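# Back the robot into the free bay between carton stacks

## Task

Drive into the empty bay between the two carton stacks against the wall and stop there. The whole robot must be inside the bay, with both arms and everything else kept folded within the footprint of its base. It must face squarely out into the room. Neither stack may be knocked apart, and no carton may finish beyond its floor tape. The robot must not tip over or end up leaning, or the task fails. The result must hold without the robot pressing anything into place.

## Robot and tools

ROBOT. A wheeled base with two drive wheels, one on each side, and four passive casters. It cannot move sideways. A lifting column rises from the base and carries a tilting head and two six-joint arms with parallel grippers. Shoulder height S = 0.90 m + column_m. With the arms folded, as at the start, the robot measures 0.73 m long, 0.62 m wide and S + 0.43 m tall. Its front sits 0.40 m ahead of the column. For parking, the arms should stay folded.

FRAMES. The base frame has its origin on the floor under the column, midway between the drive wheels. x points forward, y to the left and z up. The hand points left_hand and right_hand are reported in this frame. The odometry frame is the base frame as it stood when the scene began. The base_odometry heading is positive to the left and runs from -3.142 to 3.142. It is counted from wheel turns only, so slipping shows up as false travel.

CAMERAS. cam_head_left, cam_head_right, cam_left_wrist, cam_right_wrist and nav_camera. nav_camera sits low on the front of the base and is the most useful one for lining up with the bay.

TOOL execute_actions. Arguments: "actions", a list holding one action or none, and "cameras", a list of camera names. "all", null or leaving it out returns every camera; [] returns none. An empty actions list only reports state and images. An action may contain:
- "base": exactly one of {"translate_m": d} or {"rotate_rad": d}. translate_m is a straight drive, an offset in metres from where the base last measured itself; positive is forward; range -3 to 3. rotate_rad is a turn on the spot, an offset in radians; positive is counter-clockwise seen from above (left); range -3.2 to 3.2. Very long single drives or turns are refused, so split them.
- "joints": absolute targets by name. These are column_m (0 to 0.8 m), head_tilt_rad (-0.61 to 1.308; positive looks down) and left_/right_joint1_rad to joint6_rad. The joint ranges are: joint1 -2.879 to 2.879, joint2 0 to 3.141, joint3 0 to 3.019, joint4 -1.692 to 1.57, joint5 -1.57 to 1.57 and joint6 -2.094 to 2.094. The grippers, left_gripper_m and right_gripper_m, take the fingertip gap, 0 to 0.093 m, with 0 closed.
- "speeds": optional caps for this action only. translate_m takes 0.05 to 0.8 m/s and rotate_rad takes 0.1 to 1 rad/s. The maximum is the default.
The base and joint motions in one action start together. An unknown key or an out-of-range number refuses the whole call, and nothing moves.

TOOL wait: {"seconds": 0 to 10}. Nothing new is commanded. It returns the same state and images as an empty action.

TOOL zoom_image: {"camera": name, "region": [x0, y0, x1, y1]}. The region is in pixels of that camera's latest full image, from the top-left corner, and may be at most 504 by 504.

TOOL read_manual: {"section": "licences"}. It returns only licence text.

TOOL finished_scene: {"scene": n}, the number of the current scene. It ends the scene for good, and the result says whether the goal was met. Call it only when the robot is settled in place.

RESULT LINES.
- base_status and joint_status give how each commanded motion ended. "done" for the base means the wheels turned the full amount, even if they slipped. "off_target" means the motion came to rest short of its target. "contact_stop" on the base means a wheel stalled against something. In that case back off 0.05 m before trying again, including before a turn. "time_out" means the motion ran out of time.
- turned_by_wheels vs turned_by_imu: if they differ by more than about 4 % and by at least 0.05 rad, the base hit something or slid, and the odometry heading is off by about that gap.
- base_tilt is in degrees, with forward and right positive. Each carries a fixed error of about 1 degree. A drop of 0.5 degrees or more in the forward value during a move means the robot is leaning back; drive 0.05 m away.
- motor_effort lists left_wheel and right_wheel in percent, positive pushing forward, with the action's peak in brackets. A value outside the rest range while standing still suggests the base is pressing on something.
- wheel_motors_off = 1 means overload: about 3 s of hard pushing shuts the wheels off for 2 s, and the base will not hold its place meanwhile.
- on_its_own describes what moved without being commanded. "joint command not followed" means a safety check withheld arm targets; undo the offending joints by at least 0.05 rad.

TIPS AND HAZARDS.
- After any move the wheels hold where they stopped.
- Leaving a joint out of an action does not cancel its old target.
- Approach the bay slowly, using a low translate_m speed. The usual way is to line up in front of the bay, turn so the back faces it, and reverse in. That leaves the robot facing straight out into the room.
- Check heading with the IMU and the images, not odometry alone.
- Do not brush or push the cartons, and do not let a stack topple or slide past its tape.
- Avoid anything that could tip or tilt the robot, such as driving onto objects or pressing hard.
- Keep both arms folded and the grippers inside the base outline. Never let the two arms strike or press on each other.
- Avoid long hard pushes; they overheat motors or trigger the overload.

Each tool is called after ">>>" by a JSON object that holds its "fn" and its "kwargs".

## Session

>>> {"fn": "execute_actions", "kwargs": {"actions": []}}

Scene clock: 0.00 s.
Joint torques (N m, as the arm reports them, + toward a larger angle): no reading
base_odometry: x=+0.000 y=+0.000 heading=+0.000 (m, m, rad; odometry frame)
turned_by_wheels: +0.000 (rad since the last result)
turned_by_imu: +0.000 (rad since the last result)
base_tilt: forward=-0.1 right=+0.8 (deg)
base_status: not commanded
joint_positions: column_m=+0.555 head_tilt_rad=+0.859 left_joint1_rad=-1.575 left_joint2_rad=+0.845 left_joint3_rad=+0.407 left_joint4_rad=-0.965 left_joint5_rad=-0.043 left_joint6_rad=-0.055 left_gripper_m=+0.094 right_joint1_rad=+1.563 right_joint2_rad=+0.886 right_joint3_rad=+0.447 right_joint4_rad=-0.916 right_joint5_rad=-0.024 right_joint6_rad=-0.004 right_gripper_m=+0.094
joint_status: not commanded
wheel_motors_off: 0
motor_effort: left_wheel=+3 right_wheel=+2 (%)
left_hand: x=+0.1513 y=+0.2310 z=+1.2576 quat_wxyz=(+0.425, +0.014, -0.905, -0.030) (m; base frame)
right_hand: x=+0.1726 y=-0.2232 z=+1.2406 quat_wxyz=(+0.404, -0.006, -0.915, -0.009) (m; base frame)
pictures: cam_head_left, cam_head_right, cam_left_wrist, cam_right_wrist, nav_camera
Images, in order (width x height): cam_head_left 672x504, cam_head_right 672x504, cam_left_wrist 616x616, cam_right_wrist 616x616, nav_camera 672x504.

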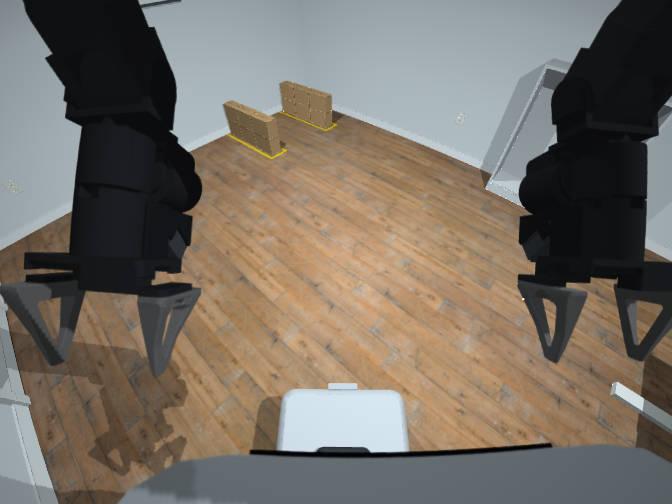

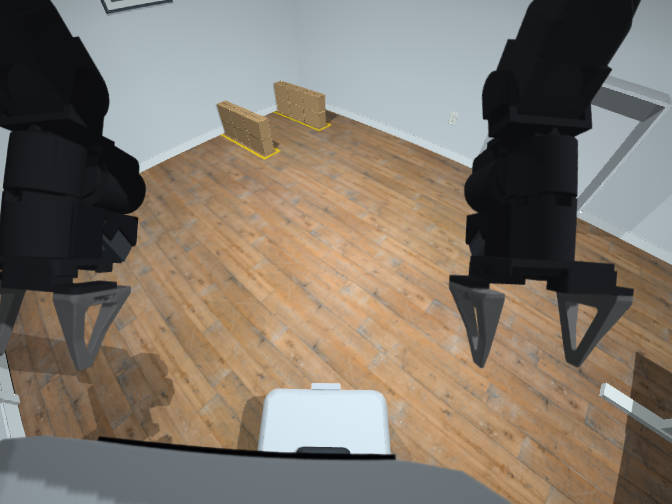

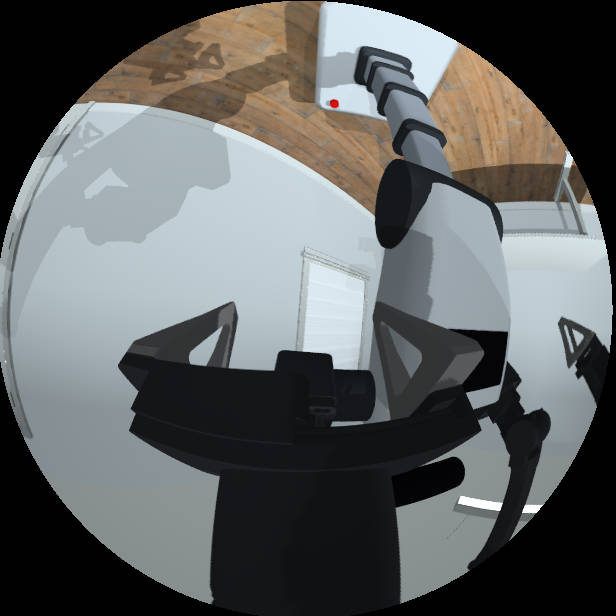

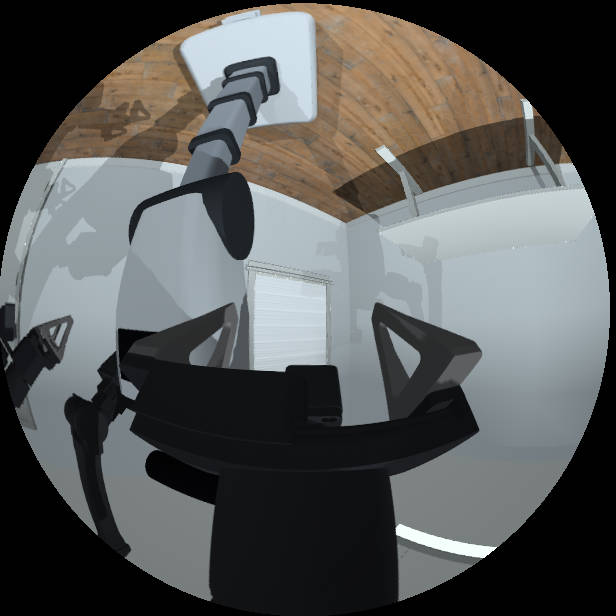

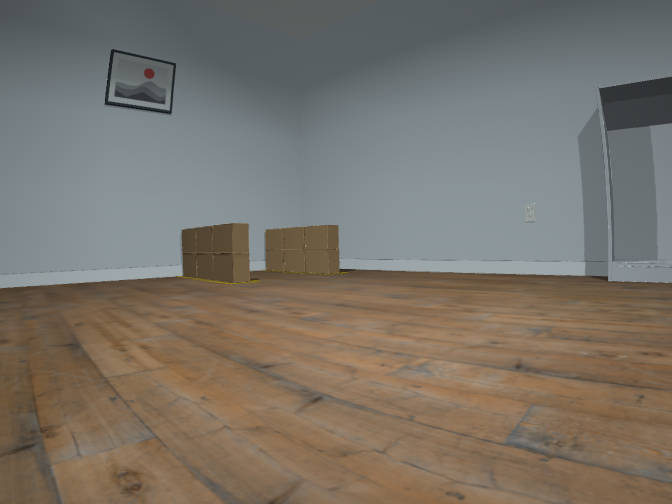

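>>> {"fn": "execute_actions", "kwargs": {"actions": [{"base":{"rotate_rad":-0.107},"joints":{"head_tilt_rad":1.0}}], "cameras": []}}

>>> {"fn": "execute_actions", "kwargs": {"actions": [{"base":{"translate_m":2.34}}], "cameras": []}}

>>> {"fn": "execute_actions", "kwargs": {"actions": [{"base":{"rotate_rad":0.94}}], "cameras": ["cam_head_left"]}}

>>> {"fn": "zoom_image", "kwargs": {"camera": "cam_head_left", "region": [230,140,450,360]}}

Scene clock: 1.40 s.
Joint torques (N m, as the arm reports them, + toward a larger angle): left_arm=[-0.45 -9.43 -0.74 -1.71 -0.13 -0.03] | right_arm=[-1.51 -7.16 -0.3  -1.84  0.09 -0.13]
base_odometry: x=+0.000 y=+0.000 heading=-0.106 (m, m, rad; odometry frame)
turned_by_wheels: -0.106 (rad since the last result)
turned_by_imu: -0.105 (rad since the last result)
base_tilt: forward=-0.1 right=+0.8 (deg)
base_status: done
joint_positions: column_m=+0.555 head_tilt_rad=+1.000 left_joint1_rad=-1.575 left_joint2_rad=+0.845 left_joint3_rad=+0.407 left_joint4_rad=-0.965 left_joint5_rad=-0.043 left_joint6_rad=-0.055 left_gripper_m=+0.094 right_joint1_rad=+1.563 right_joint2_rad=+0.886 right_joint3_rad=+0.447 right_joint4_rad=-0.916 right_joint5_rad=-0.024 right_joint6_rad=-0.004 right_gripper_m=+0.094
joint_status: all done
wheel_motors_off: 0
motor_effort: left_wheel=+1(50) right_wheel=-2(30) (%)
left_hand: x=+0.1513 y=+0.2310 z=+1.2576 quat_wxyz=(+0.425, +0.014, -0.905, -0.030) (m; base frame)
right_hand: x=+0.1726 y=-0.2232 z=+1.2406 quat_wxyz=(+0.404, -0.006, -0.915, -0.009) (m; base frame)
pictures: none
No camera images: the call's "cameras" was empty. Leave "cameras" out to get every camera's image.

Scene clock: 6.60 s.
Joint torques (N m, as the arm reports them, + toward a larger angle): left_arm=[ 0.84 -8.17 -0.71 -1.83 -0.05  0.04] | right_arm=[-1.56 -7.21 -0.38 -1.85  0.09 -0.14]
base_odometry: x=+2.327 y=-0.247 heading=-0.106 (m, m, rad; odometry frame)
turned_by_wheels: -0.001 (rad since the last result)
turned_by_imu: +0.004 (rad since the last result)
base_tilt: forward=-0.1 right=+0.8 (deg)
base_status: done
joint_positions: column_m=+0.555 head_tilt_rad=+1.000 left_joint1_rad=-1.575 left_joint2_rad=+0.844 left_joint3_rad=+0.406 left_joint4_rad=-0.965 left_joint5_rad=-0.043 left_joint6_rad=-0.055 left_gripper_m=+0.094 right_joint1_rad=+1.563 right_joint2_rad=+0.886 right_joint3_rad=+0.447 right_joint4_rad=-0.916 right_joint5_rad=-0.024 right_joint6_rad=-0.004 right_gripper_m=+0.094
joint_status: not commanded
wheel_motors_off: 0
motor_effort: left_wheel=+0(56) right_wheel=+1(42) (%)
left_hand: x=+0.1512 y=+0.2310 z=+1.2577 quat_wxyz=(+0.425, +0.014, -0.905, -0.030) (m; base frame)
right_hand: x=+0.1724 y=-0.2232 z=+1.2406 quat_wxyz=(+0.404, -0.006, -0.915, -0.009) (m; base frame)
pictures: none
No camera images: the call's "cameras" was empty. Leave "cameras" out to get every camera's image.

Scene clock: 8.83 s.
Joint torques (N m, as the arm reports them, + toward a larger angle): left_arm=[ 0.48 -7.93 -0.82 -1.69 -0.16 -0.03] | right_arm=[-1.5  -6.86 -0.19 -1.84  0.09 -0.13]
base_odometry: x=+2.327 y=-0.247 heading=+0.833 (m, m, rad; odometry frame)
turned_by_wheels: +0.939 (rad since the last result)
turned_by_imu: +0.942 (rad since the last result)
base_tilt: forward=-0.1 right=+0.8 (deg)
base_status: done
joint_positions: column_m=+0.555 head_tilt_rad=+1.000 left_joint1_rad=-1.575 left_joint2_rad=+0.844 left_joint3_rad=+0.406 left_joint4_rad=-0.965 left_joint5_rad=-0.043 left_joint6_rad=-0.055 left_gripper_m=+0.094 right_joint1_rad=+1.563 right_joint2_rad=+0.886 right_joint3_rad=+0.447 right_joint4_rad=-0.916 right_joint5_rad=-0.024 right_joint6_rad=-0.004 right_gripper_m=+0.094
joint_status: not commanded
wheel_motors_off: 0
motor_effort: left_wheel=-1(58) right_wheel=+1(31) (%)
left_hand: x=+0.1512 y=+0.2310 z=+1.2577 quat_wxyz=(+0.425, +0.014, -0.905, -0.030) (m; base frame)
right_hand: x=+0.1724 y=-0.2232 z=+1.2406 quat_wxyz=(+0.404, -0.006, -0.915, -0.009) (m; base frame)
pictures: cam_head_left
Images, in order (width x height): cam_head_left 672x504.

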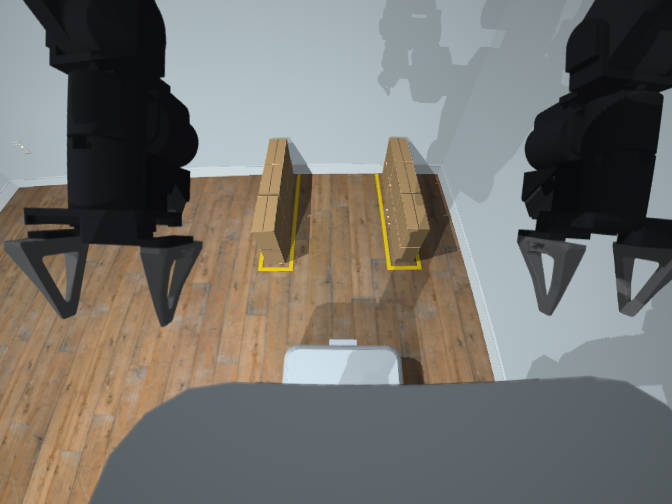

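Region (230, 140, 450, 360) of cam_head_left's 672x504 image, scaled by 2.291, with more detail than that image has.

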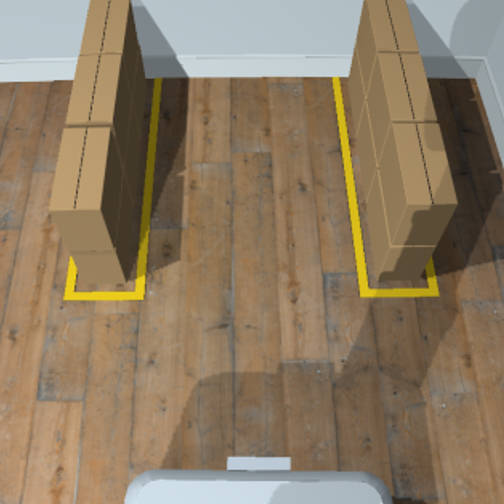

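>>> {"fn": "execute_actions", "kwargs": {"actions": [{"base":{"rotate_rad":-3.03},"joints":{"head_tilt_rad":1.29}}], "cameras": []}}

>>> {"fn": "execute_actions", "kwargs": {"actions": [{"base":{"translate_m":-0.4}}], "cameras": []}}

>>> {"fn": "execute_actions", "kwargs": {"actions": [{"base":{"rotate_rad":-0.09}}], "cameras": []}}

>>> {"fn": "execute_actions", "kwargs": {"actions": [{"base":{"translate_m":-0.6},"speeds":{"translate_m":0.5}}], "cameras": ["cam_left_wrist","cam_right_wrist"]}}

>>> {"fn": "zoom_image", "kwargs": {"camera": "cam_left_wrist", "region": [200,0,500,220]}}

>>> {"fn": "zoom_image", "kwargs": {"camera": "cam_right_wrist", "region": [140,0,440,220]}}

Scene clock: 13.67 s.
Joint torques (N m, as the arm reports them, + toward a larger angle): left_arm=[ 0.4  -9.5  -0.83 -1.56 -0.13 -0.02] | right_arm=[-1.53 -6.89 -0.01 -1.75  0.08 -0.13]
base_odometry: x=+2.327 y=-0.247 heading=-2.196 (m, m, rad; odometry frame)
turned_by_wheels: -3.029 (rad since the last result)
turned_by_imu: -3.041 (rad since the last result)
base_tilt: forward=+0.0 right=+0.8 (deg)
base_status: done
joint_positions: column_m=+0.555 head_tilt_rad=+1.286 left_joint1_rad=-1.575 left_joint2_rad=+0.844 left_joint3_rad=+0.406 left_joint4_rad=-0.965 left_joint5_rad=-0.043 left_joint6_rad=-0.055 left_gripper_m=+0.094 right_joint1_rad=+1.563 right_joint2_rad=+0.886 right_joint3_rad=+0.447 right_joint4_rad=-0.916 right_joint5_rad=-0.024 right_joint6_rad=-0.004 right_gripper_m=+0.094
joint_status: all done
wheel_motors_off: 0
motor_effort: left_wheel=+1(45) right_wheel=-1(34) (%)
left_hand: x=+0.1512 y=+0.2310 z=+1.2577 quat_wxyz=(+0.425, +0.014, -0.905, -0.030) (m; base frame)
right_hand: x=+0.1724 y=-0.2232 z=+1.2406 quat_wxyz=(+0.404, -0.006, -0.915, -0.009) (m; base frame)
pictures: none
No camera images: the call's "cameras" was empty. Leave "cameras" out to get every camera's image.

Scene clock: 16.13 s.
Joint torques (N m, as the arm reports them, + toward a larger angle): left_arm=[ 0.44 -8.5  -0.74 -1.83 -0.2  -0.07] | right_arm=[-1.53 -7.1  -0.03 -1.82  0.09 -0.13]
base_odometry: x=+2.561 y=+0.077 heading=-2.197 (m, m, rad; odometry frame)
turned_by_wheels: +0.000 (rad since the last result)
turned_by_imu: -0.001 (rad since the last result)
base_tilt: forward=-0.1 right=+0.8 (deg)
base_status: done
joint_positions: column_m=+0.555 head_tilt_rad=+1.288 left_joint1_rad=-1.575 left_joint2_rad=+0.843 left_joint3_rad=+0.403 left_joint4_rad=-0.965 left_joint5_rad=-0.043 left_joint6_rad=-0.055 left_gripper_m=+0.094 right_joint1_rad=+1.563 right_joint2_rad=+0.886 right_joint3_rad=+0.443 right_joint4_rad=-0.916 right_joint5_rad=-0.024 right_joint6_rad=-0.004 right_gripper_m=+0.094
joint_status: not commanded
wheel_motors_off: 0
motor_effort: left_wheel=-1(61) right_wheel=+0(45) (%)
left_hand: x=+0.1493 y=+0.2310 z=+1.2583 quat_wxyz=(+0.426, +0.014, -0.904, -0.030) (m; base frame)
right_hand: x=+0.1703 y=-0.2232 z=+1.2412 quat_wxyz=(+0.405, -0.006, -0.914, -0.009) (m; base frame)
pictures: none
No camera images: the call's "cameras" was empty. Leave "cameras" out to get every camera's image.

Scene clock: 17.20 s.
Joint torques (N m, as the arm reports them, + toward a larger angle): left_arm=[ 0.29 -9.25 -0.7  -1.79 -0.16 -0.01] | right_arm=[-1.53 -7.35 -0.03 -1.86  0.09 -0.13]
base_odometry: x=+2.561 y=+0.077 heading=-2.285 (m, m, rad; odometry frame)
turned_by_wheels: -0.089 (rad since the last result)
turned_by_imu: -0.087 (rad since the last result)
base_tilt: forward=-0.1 right=+0.8 (deg)
base_status: done
joint_positions: column_m=+0.555 head_tilt_rad=+1.288 left_joint1_rad=-1.575 left_joint2_rad=+0.843 left_joint3_rad=+0.403 left_joint4_rad=-0.965 left_joint5_rad=-0.043 left_joint6_rad=-0.055 left_gripper_m=+0.094 right_joint1_rad=+1.563 right_joint2_rad=+0.886 right_joint3_rad=+0.443 right_joint4_rad=-0.916 right_joint5_rad=-0.024 right_joint6_rad=-0.004 right_gripper_m=+0.094
joint_status: not commanded
wheel_motors_off: 0
motor_effort: left_wheel=+2(55) right_wheel=+0(41) (%)
left_hand: x=+0.1493 y=+0.2310 z=+1.2583 quat_wxyz=(+0.426, +0.014, -0.904, -0.030) (m; base frame)
right_hand: x=+0.1703 y=-0.2232 z=+1.2412 quat_wxyz=(+0.405, -0.006, -0.914, -0.009) (m; base frame)
pictures: none
No camera images: the call's "cameras" was empty. Leave "cameras" out to get every camera's image.

Scene clock: 20.13 s.
Joint torques (N m, as the arm reports them, + toward a larger angle): left_arm=[ 0.36 -8.65 -0.87 -1.52 -0.11 -0.06] | right_arm=[-1.51 -7.13 -0.14 -1.84  0.09 -0.13]
base_odometry: x=+2.954 y=+0.530 heading=-2.286 (m, m, rad; odometry frame)
turned_by_wheels: +0.000 (rad since the last result)
turned_by_imu: -0.001 (rad since the last result)
base_tilt: forward=-0.1 right=+0.8 (deg)
base_status: done
joint_positions: column_m=+0.555 head_tilt_rad=+1.288 left_joint1_rad=-1.575 left_joint2_rad=+0.843 left_joint3_rad=+0.404 left_joint4_rad=-0.965 left_joint5_rad=-0.043 left_joint6_rad=-0.055 left_gripper_m=+0.094 right_joint1_rad=+1.563 right_joint2_rad=+0.886 right_joint3_rad=+0.445 right_joint4_rad=-0.916 right_joint5_rad=-0.024 right_joint6_rad=-0.004 right_gripper_m=+0.094
joint_status: not commanded
wheel_motors_off: 0
motor_effort: left_wheel=-3(67) right_wheel=+1(28) (%)
left_hand: x=+0.1502 y=+0.2310 z=+1.2581 quat_wxyz=(+0.425, +0.014, -0.904, -0.030) (m; base frame)
right_hand: x=+0.1712 y=-0.2232 z=+1.2410 quat_wxyz=(+0.405, -0.006, -0.914, -0.009) (m; base frame)
pictures: cam_left_wrist, cam_right_wrist
Images, in order (width x height): cam_left_wrist 616x616, cam_right_wrist 616x616.

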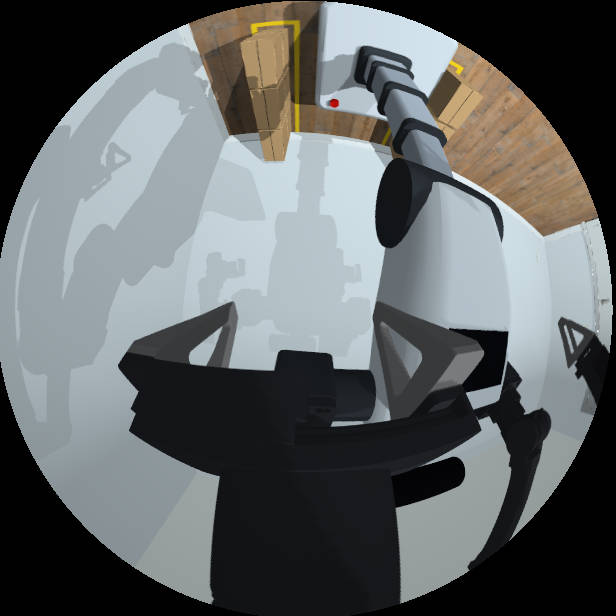

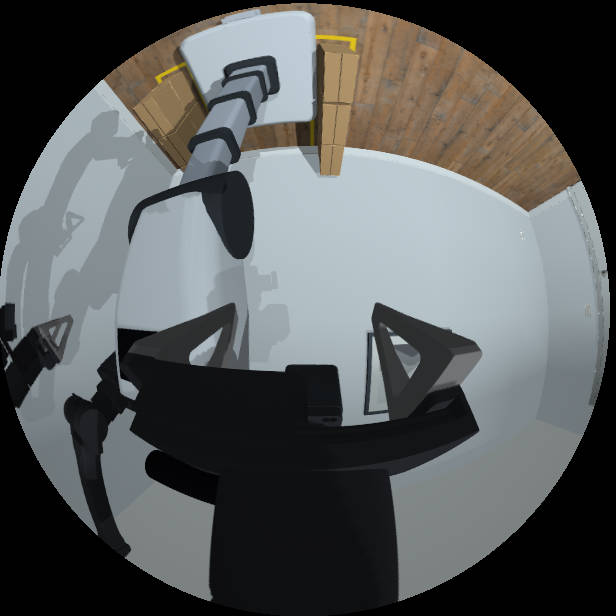

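Region (200, 0, 500, 220) of cam_left_wrist's 616x616 image, scaled by 1.680, with more detail than that image has; it fills the top 370 rows of this view, and the rest is white.

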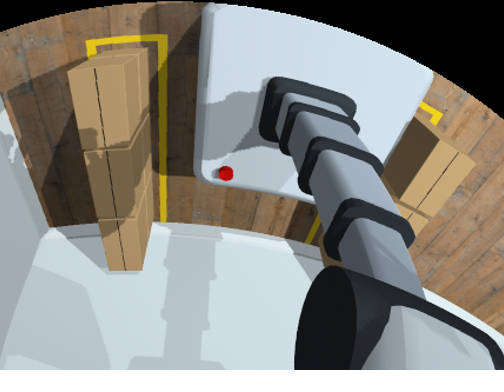

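Region (140, 0, 440, 220) of cam_right_wrist's 616x616 image, scaled by 1.680, with more detail than that image has; it fills the top 370 rows of this view, and the rest is white.

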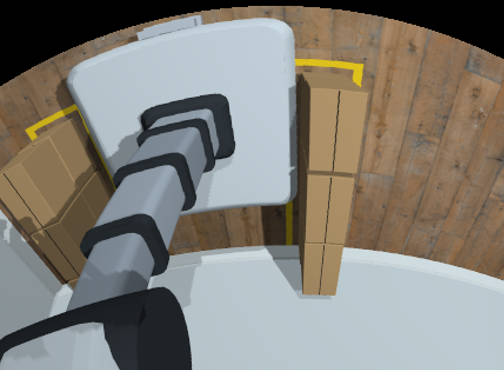

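>>> {"fn": "execute_actions", "kwargs": {"actions": [{"base":{"translate_m":0.5}}], "cameras": []}}

>>> {"fn": "execute_actions", "kwargs": {"actions": [{"base":{"rotate_rad":0.2}}], "cameras": []}}

>>> {"fn": "execute_actions", "kwargs": {"actions": [{"base":{"translate_m":0.2}}], "cameras": []}}

>>> {"fn": "execute_actions", "kwargs": {"actions": [{"base":{"rotate_rad":-0.2}}], "cameras": []}}

>>> {"fn": "execute_actions", "kwargs": {"actions": [{"base":{"translate_m":-0.7},"speeds":{"translate_m":0.5}}], "cameras": ["cam_left_wrist","cam_right_wrist"]}}

>>> {"fn": "zoom_image", "kwargs": {"camera": "cam_left_wrist", "region": [200,0,500,220]}}

>>> {"fn": "zoom_image", "kwargs": {"camera": "cam_right_wrist", "region": [140,0,440,220]}}

Scene clock: 23.07 s.
Joint torques (N m, as the arm reports them, + toward a larger angle): left_arm=[ 0.31 -8.72 -0.9  -1.66 -0.12 -0.04] | right_arm=[-1.52 -7.1  -0.32 -1.82  0.09 -0.14]
base_odometry: x=+2.627 y=+0.153 heading=-2.287 (m, m, rad; odometry frame)
turned_by_wheels: -0.001 (rad since the last result)
turned_by_imu: +0.000 (rad since the last result)
base_tilt: forward=-0.1 right=+0.8 (deg)
base_status: done
joint_positions: column_m=+0.555 head_tilt_rad=+1.288 left_joint1_rad=-1.575 left_joint2_rad=+0.843 left_joint3_rad=+0.408 left_joint4_rad=-0.965 left_joint5_rad=-0.043 left_joint6_rad=-0.055 left_gripper_m=+0.094 right_joint1_rad=+1.563 right_joint2_rad=+0.886 right_joint3_rad=+0.448 right_joint4_rad=-0.916 right_joint5_rad=-0.024 right_joint6_rad=-0.004 right_gripper_m=+0.094
joint_status: not commanded
wheel_motors_off: 0
motor_effort: left_wheel=-1(67) right_wheel=+2(28) (%)
left_hand: x=+0.1520 y=+0.2310 z=+1.2576 quat_wxyz=(+0.424, +0.014, -0.905, -0.030) (m; base frame)
right_hand: x=+0.1728 y=-0.2233 z=+1.2405 quat_wxyz=(+0.403, -0.006, -0.915, -0.009) (m; base frame)
pictures: none
No camera images: the call's "cameras" was empty. Leave "cameras" out to get every camera's image.

Scene clock: 24.33 s.
Joint torques (N m, as the arm reports them, + toward a larger angle): left_arm=[ 0.86 -8.56 -0.74 -1.67 -0.22 -0.05] | right_arm=[-1.47 -7.62 -0.37 -1.87  0.09 -0.13]
base_odometry: x=+2.627 y=+0.152 heading=-2.088 (m, m, rad; odometry frame)
turned_by_wheels: +0.199 (rad since the last result)
turned_by_imu: +0.198 (rad since the last result)
base_tilt: forward=-0.1 right=+0.8 (deg)
base_status: done
joint_positions: column_m=+0.555 head_tilt_rad=+1.288 left_joint1_rad=-1.575 left_joint2_rad=+0.843 left_joint3_rad=+0.408 left_joint4_rad=-0.965 left_joint5_rad=-0.043 left_joint6_rad=-0.055 left_gripper_m=+0.094 right_joint1_rad=+1.563 right_joint2_rad=+0.886 right_joint3_rad=+0.448 right_joint4_rad=-0.916 right_joint5_rad=-0.024 right_joint6_rad=-0.004 right_gripper_m=+0.094
joint_status: not commanded
wheel_motors_off: 0
motor_effort: left_wheel=+0(56) right_wheel=+0(31) (%)
left_hand: x=+0.1520 y=+0.2310 z=+1.2576 quat_wxyz=(+0.424, +0.014, -0.905, -0.030) (m; base frame)
right_hand: x=+0.1728 y=-0.2233 z=+1.2405 quat_wxyz=(+0.403, -0.006, -0.915, -0.009) (m; base frame)
pictures: none
No camera images: the call's "cameras" was empty. Leave "cameras" out to get every camera's image.

Scene clock: 26.07 s.
Joint torques (N m, as the arm reports them, + toward a larger angle): left_arm=[-0.11 -8.45 -1.16 -1.72 -0.14 -0.02] | right_arm=[-1.44 -6.95 -0.37 -1.77  0.09 -0.13]
base_odometry: x=+2.528 y=-0.021 heading=-2.087 (m, m, rad; odometry frame)
turned_by_wheels: +0.001 (rad since the last result)
turned_by_imu: +0.002 (rad since the last result)
base_tilt: forward=+0.0 right=+0.7 (deg)
base_status: done
joint_positions: column_m=+0.555 head_tilt_rad=+1.288 left_joint1_rad=-1.575 left_joint2_rad=+0.843 left_joint3_rad=+0.408 left_joint4_rad=-0.965 left_joint5_rad=-0.043 left_joint6_rad=-0.055 left_gripper_m=+0.094 right_joint1_rad=+1.563 right_joint2_rad=+0.886 right_joint3_rad=+0.449 right_joint4_rad=-0.916 right_joint5_rad=-0.024 right_joint6_rad=-0.004 right_gripper_m=+0.094
joint_status: not commanded
wheel_motors_off: 0
motor_effort: left_wheel=+1(61) right_wheel=-1(37) (%)
left_hand: x=+0.1522 y=+0.2310 z=+1.2575 quat_wxyz=(+0.424, +0.014, -0.905, -0.030) (m; base frame)
right_hand: x=+0.1734 y=-0.2233 z=+1.2403 quat_wxyz=(+0.403, -0.006, -0.915, -0.009) (m; base frame)
pictures: none
No camera images: the call's "cameras" was empty. Leave "cameras" out to get every camera's image.

Scene clock: 27.33 s.
Joint torques (N m, as the arm reports them, + toward a larger angle): left_arm=[ 0.41 -8.9  -0.81 -1.65 -0.14 -0.03] | right_arm=[-1.53 -7.24 -0.15 -1.83  0.09 -0.13]
base_odometry: x=+2.528 y=-0.022 heading=-2.286 (m, m, rad; odometry frame)
turned_by_wheels: -0.199 (rad since the last result)
turned_by_imu: -0.198 (rad since the last result)
base_tilt: forward=+0.0 right=+0.8 (deg)
base_status: done
joint_positions: column_m=+0.555 head_tilt_rad=+1.288 left_joint1_rad=-1.575 left_joint2_rad=+0.843 left_joint3_rad=+0.408 left_joint4_rad=-0.965 left_joint5_rad=-0.043 left_joint6_rad=-0.055 left_gripper_m=+0.094 right_joint1_rad=+1.563 right_joint2_rad=+0.886 right_joint3_rad=+0.449 right_joint4_rad=-0.916 right_joint5_rad=-0.024 right_joint6_rad=-0.004 right_gripper_m=+0.094
joint_status: not commanded
wheel_motors_off: 0
motor_effort: left_wheel=+0(42) right_wheel=-2(41) (%)
left_hand: x=+0.1522 y=+0.2310 z=+1.2575 quat_wxyz=(+0.424, +0.014, -0.905, -0.030) (m; base frame)
right_hand: x=+0.1734 y=-0.2233 z=+1.2403 quat_wxyz=(+0.403, -0.006, -0.915, -0.009) (m; base frame)
pictures: none
No camera images: the call's "cameras" was empty. Leave "cameras" out to get every camera's image.

Scene clock: 30.40 s.
Joint torques (N m, as the arm reports them, + toward a larger angle): left_arm=[ 0.36 -9.37 -0.39 -1.58 -0.14 -0.07] | right_arm=[-1.53 -7.13 -0.2  -1.85  0.09 -0.14]
base_odometry: x=+2.987 y=+0.507 heading=-2.286 (m, m, rad; odometry frame)
turned_by_wheels: -0.001 (rad since the last result)
turned_by_imu: -0.001 (rad since the last result)
base_tilt: forward=-0.1 right=+0.7 (deg)
base_status: done
joint_positions: column_m=+0.555 head_tilt_rad=+1.288 left_joint1_rad=-1.575 left_joint2_rad=+0.843 left_joint3_rad=+0.405 left_joint4_rad=-0.965 left_joint5_rad=-0.043 left_joint6_rad=-0.055 left_gripper_m=+0.094 right_joint1_rad=+1.563 right_joint2_rad=+0.886 right_joint3_rad=+0.446 right_joint4_rad=-0.916 right_joint5_rad=-0.024 right_joint6_rad=-0.004 right_gripper_m=+0.094
joint_status: not commanded
wheel_motors_off: 0
motor_effort: left_wheel=-2(60) right_wheel=+0(55) (%)
left_hand: x=+0.1507 y=+0.2310 z=+1.2579 quat_wxyz=(+0.425, +0.014, -0.905, -0.030) (m; base frame)
right_hand: x=+0.1717 y=-0.2232 z=+1.2408 quat_wxyz=(+0.404, -0.006, -0.915, -0.009) (m; base frame)
pictures: cam_left_wrist, cam_right_wrist
Images, in order (width x height): cam_left_wrist 616x616, cam_right_wrist 616x616.

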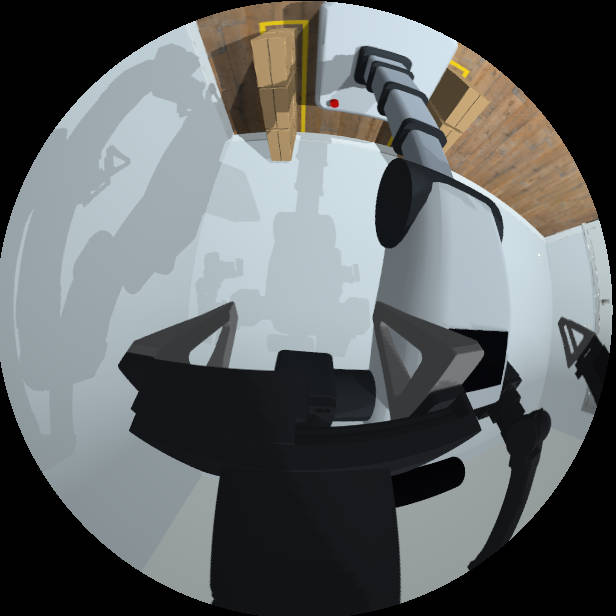

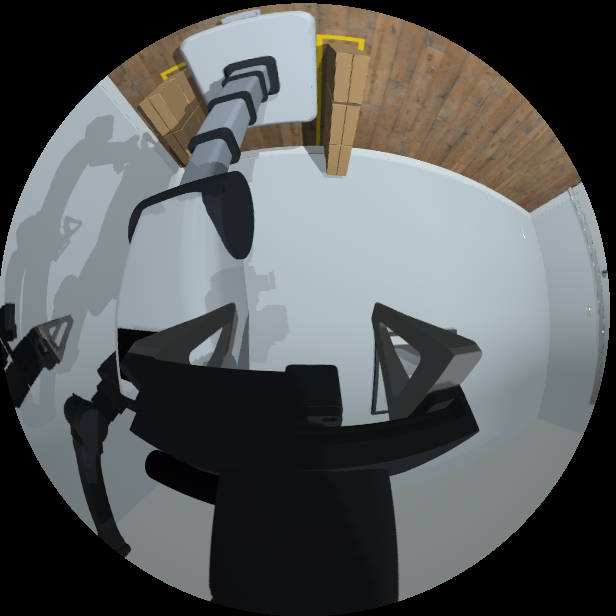

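Region (200, 0, 500, 220) of cam_left_wrist's 616x616 image, scaled by 1.680, with more detail than that image has; it fills the top 370 rows of this view, and the rest is white.

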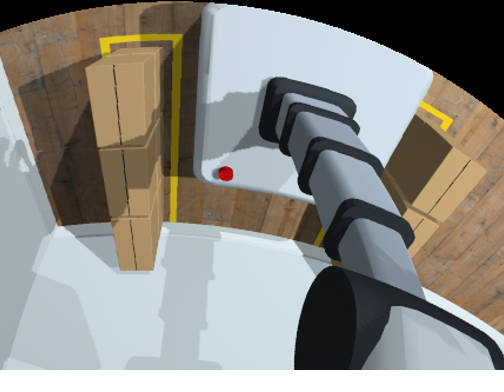

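Region (140, 0, 440, 220) of cam_right_wrist's 616x616 image, scaled by 1.680, with more detail than that image has; it fills the top 370 rows of this view, and the rest is white.

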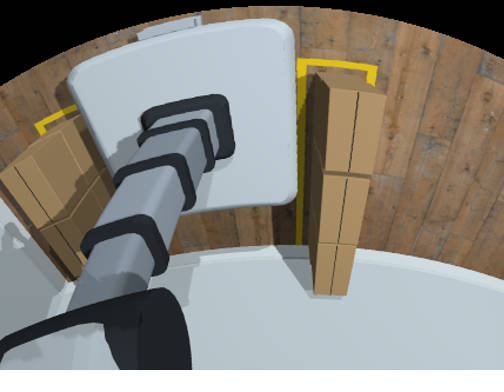

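>>> {"fn": "execute_actions", "kwargs": {"actions": [{"base":{"translate_m":-0.27},"speeds":{"translate_m":0.3}}], "cameras": ["cam_head_left","cam_left_wrist","cam_right_wrist"]}}

Scene clock: 32.87 s.
Joint torques (N m, as the arm reports them, + toward a larger angle): left_arm=[ 0.94 -7.52 -0.65 -1.52 -0.14 -0.01] | right_arm=[-1.49 -6.72 -0.12 -1.82  0.09 -0.13]
base_odometry: x=+3.164 y=+0.711 heading=-2.286 (m, m, rad; odometry frame)
turned_by_wheels: +0.000 (rad since the last result)
turned_by_imu: +0.000 (rad since the last result)
base_tilt: forward=-0.1 right=+0.8 (deg)
base_status: done
joint_positions: column_m=+0.555 head_tilt_rad=+1.288 left_joint1_rad=-1.575 left_joint2_rad=+0.843 left_joint3_rad=+0.404 left_joint4_rad=-0.965 left_joint5_rad=-0.043 left_joint6_rad=-0.055 left_gripper_m=+0.094 right_joint1_rad=+1.563 right_joint2_rad=+0.886 right_joint3_rad=+0.444 right_joint4_rad=-0.916 right_joint5_rad=-0.024 right_joint6_rad=-0.004 right_gripper_m=+0.094
joint_status: not commanded
wheel_motors_off: 0
motor_effort: left_wheel=-4(42) right_wheel=-1(26) (%)
left_hand: x=+0.1500 y=+0.2310 z=+1.2581 quat_wxyz=(+0.426, +0.014, -0.904, -0.030) (m; base frame)
right_hand: x=+0.1709 y=-0.2232 z=+1.2410 quat_wxyz=(+0.405, -0.006, -0.914, -0.009) (m; base frame)
pictures: cam_head_left, cam_left_wrist, cam_right_wrist
Images, in order (width x height): cam_head_left 672x504, cam_left_wrist 616x616, cam_right_wrist 616x616.

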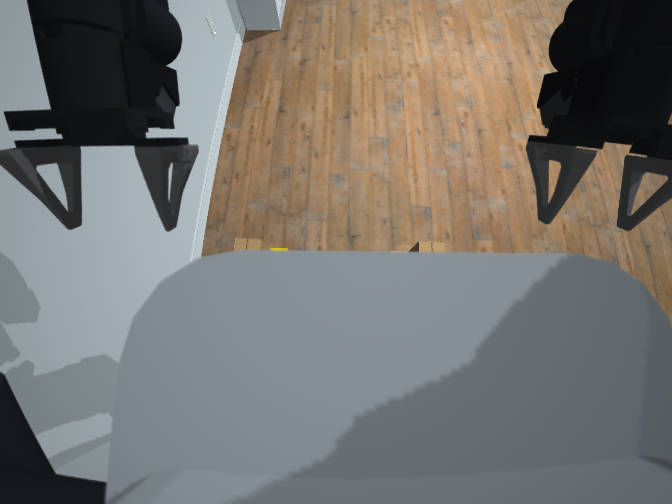

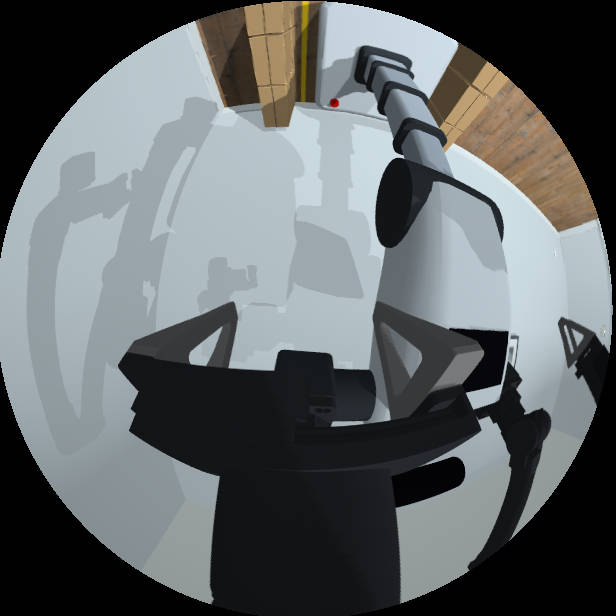

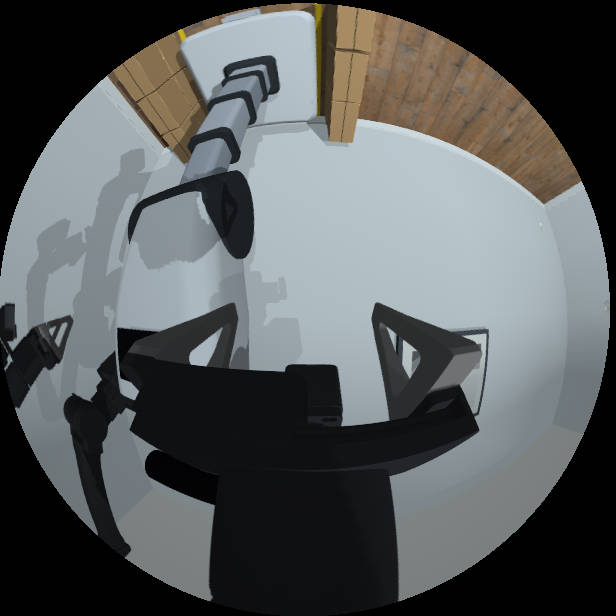

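>>> {"fn": "execute_actions", "kwargs": {"actions": [{"base":{"rotate_rad":0.025}}], "cameras": ["cam_head_left","nav_camera"]}}

>>> {"fn": "zoom_image", "kwargs": {"camera": "cam_head_left", "region": [220,200,470,270]}}

Scene clock: 33.83 s.
Joint torques (N m, as the arm reports them, + toward a larger angle): left_arm=[-0.21 -8.17 -0.45 -1.76 -0.11 -0.02] | right_arm=[-1.51 -7.47 -0.21 -1.8   0.09 -0.13]
base_odometry: x=+3.164 y=+0.711 heading=-2.263 (m, m, rad; odometry frame)
turned_by_wheels: +0.023 (rad since the last result)
turned_by_imu: +0.024 (rad since the last result)
base_tilt: forward=-0.1 right=+0.7 (deg)
base_status: done
joint_positions: column_m=+0.555 head_tilt_rad=+1.288 left_joint1_rad=-1.575 left_joint2_rad=+0.843 left_joint3_rad=+0.404 left_joint4_rad=-0.965 left_joint5_rad=-0.043 left_joint6_rad=-0.055 left_gripper_m=+0.094 right_joint1_rad=+1.563 right_joint2_rad=+0.886 right_joint3_rad=+0.444 right_joint4_rad=-0.916 right_joint5_rad=-0.024 right_joint6_rad=-0.004 right_gripper_m=+0.094
joint_status: not commanded
wheel_motors_off: 0
motor_effort: left_wheel=-1(38) right_wheel=+1(28) (%)
left_hand: x=+0.1500 y=+0.2310 z=+1.2581 quat_wxyz=(+0.426, +0.014, -0.904, -0.030) (m; base frame)
right_hand: x=+0.1709 y=-0.2232 z=+1.2410 quat_wxyz=(+0.405, -0.006, -0.914, -0.009) (m; base frame)
pictures: cam_head_left, nav_camera
Images, in order (width x height): cam_head_left 672x504, nav_camera 672x504.

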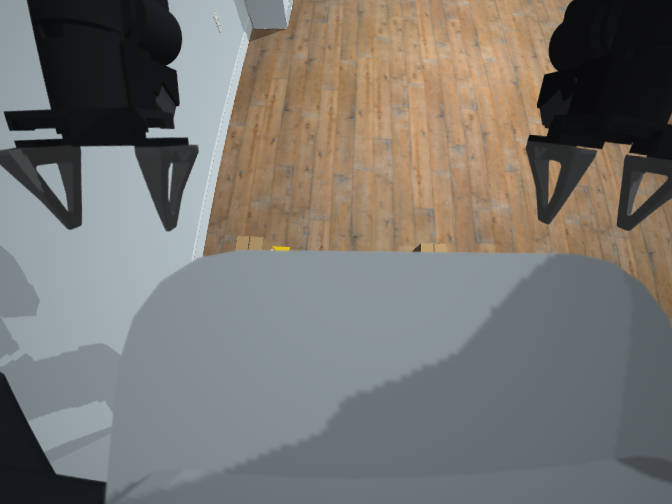

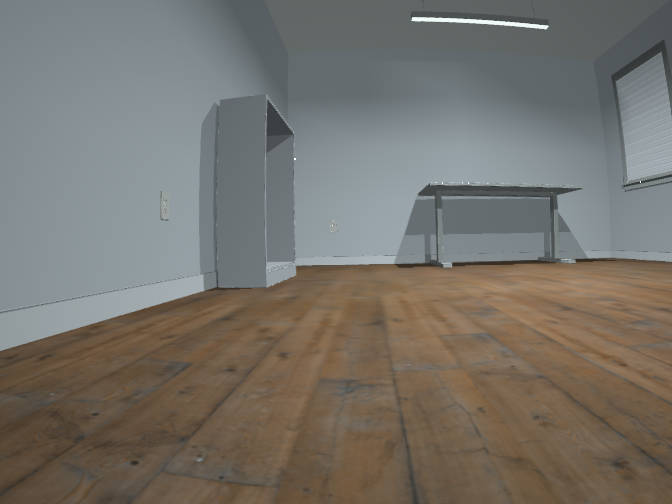

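Region (220, 200, 470, 270) of cam_head_left's 672x504 image, scaled by 2.016, with more detail than that image has; it fills the top 141 rows of this view, and the rest is white.

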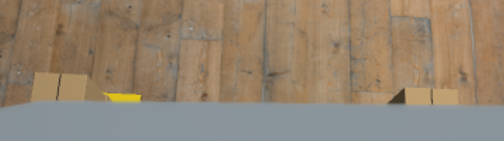

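>>> {"fn": "execute_actions", "kwargs": {"actions": [{"base":{"rotate_rad":-0.048}}], "cameras": ["cam_head_left","nav_camera"]}}

>>> {"fn": "zoom_image", "kwargs": {"camera": "cam_head_left", "region": [220,200,470,270]}}

Scene clock: 34.93 s.
Joint torques (N m, as the arm reports them, + toward a larger angle): left_arm=[ 0.81 -9.42 -0.76 -1.71 -0.1   0.02] | right_arm=[-1.49 -6.56 -0.1  -1.84  0.09 -0.13]
base_odometry: x=+3.164 y=+0.711 heading=-2.309 (m, m, rad; odometry frame)
turned_by_wheels: -0.046 (rad since the last result)
turned_by_imu: -0.046 (rad since the last result)
base_tilt: forward=-0.1 right=+0.7 (deg)
base_status: done
joint_positions: column_m=+0.555 head_tilt_rad=+1.288 left_joint1_rad=-1.575 left_joint2_rad=+0.843 left_joint3_rad=+0.404 left_joint4_rad=-0.965 left_joint5_rad=-0.043 left_joint6_rad=-0.055 left_gripper_m=+0.094 right_joint1_rad=+1.563 right_joint2_rad=+0.886 right_joint3_rad=+0.444 right_joint4_rad=-0.916 right_joint5_rad=-0.024 right_joint6_rad=-0.004 right_gripper_m=+0.094
joint_status: not commanded
wheel_motors_off: 0
motor_effort: left_wheel=+0(46) right_wheel=-1(37) (%)
left_hand: x=+0.1500 y=+0.2310 z=+1.2581 quat_wxyz=(+0.426, +0.014, -0.904, -0.030) (m; base frame)
right_hand: x=+0.1709 y=-0.2232 z=+1.2410 quat_wxyz=(+0.405, -0.006, -0.914, -0.009) (m; base frame)
pictures: cam_head_left, nav_camera
Images, in order (width x height): cam_head_left 672x504, nav_camera 672x504.

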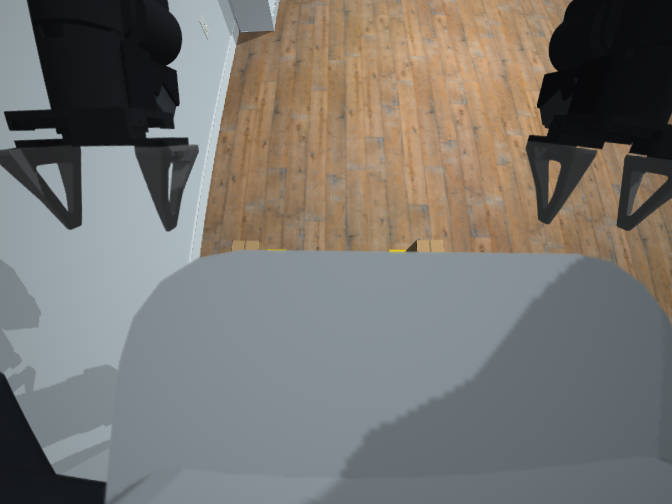

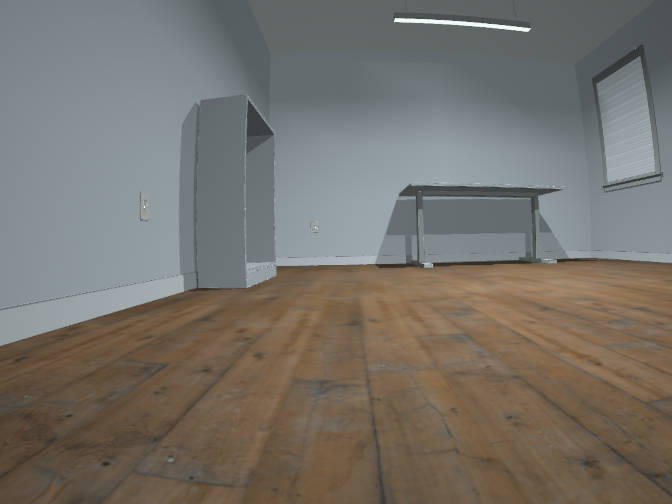

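Region (220, 200, 470, 270) of cam_head_left's 672x504 image, scaled by 2.016, with more detail than that image has; it fills the top 141 rows of this view, and the rest is white.

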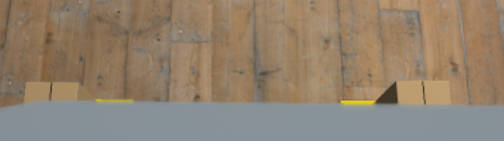

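Level now.

>>> {"fn": "finished_scene", "kwargs": {"scene": 2}}

The scene is finished: the task was done.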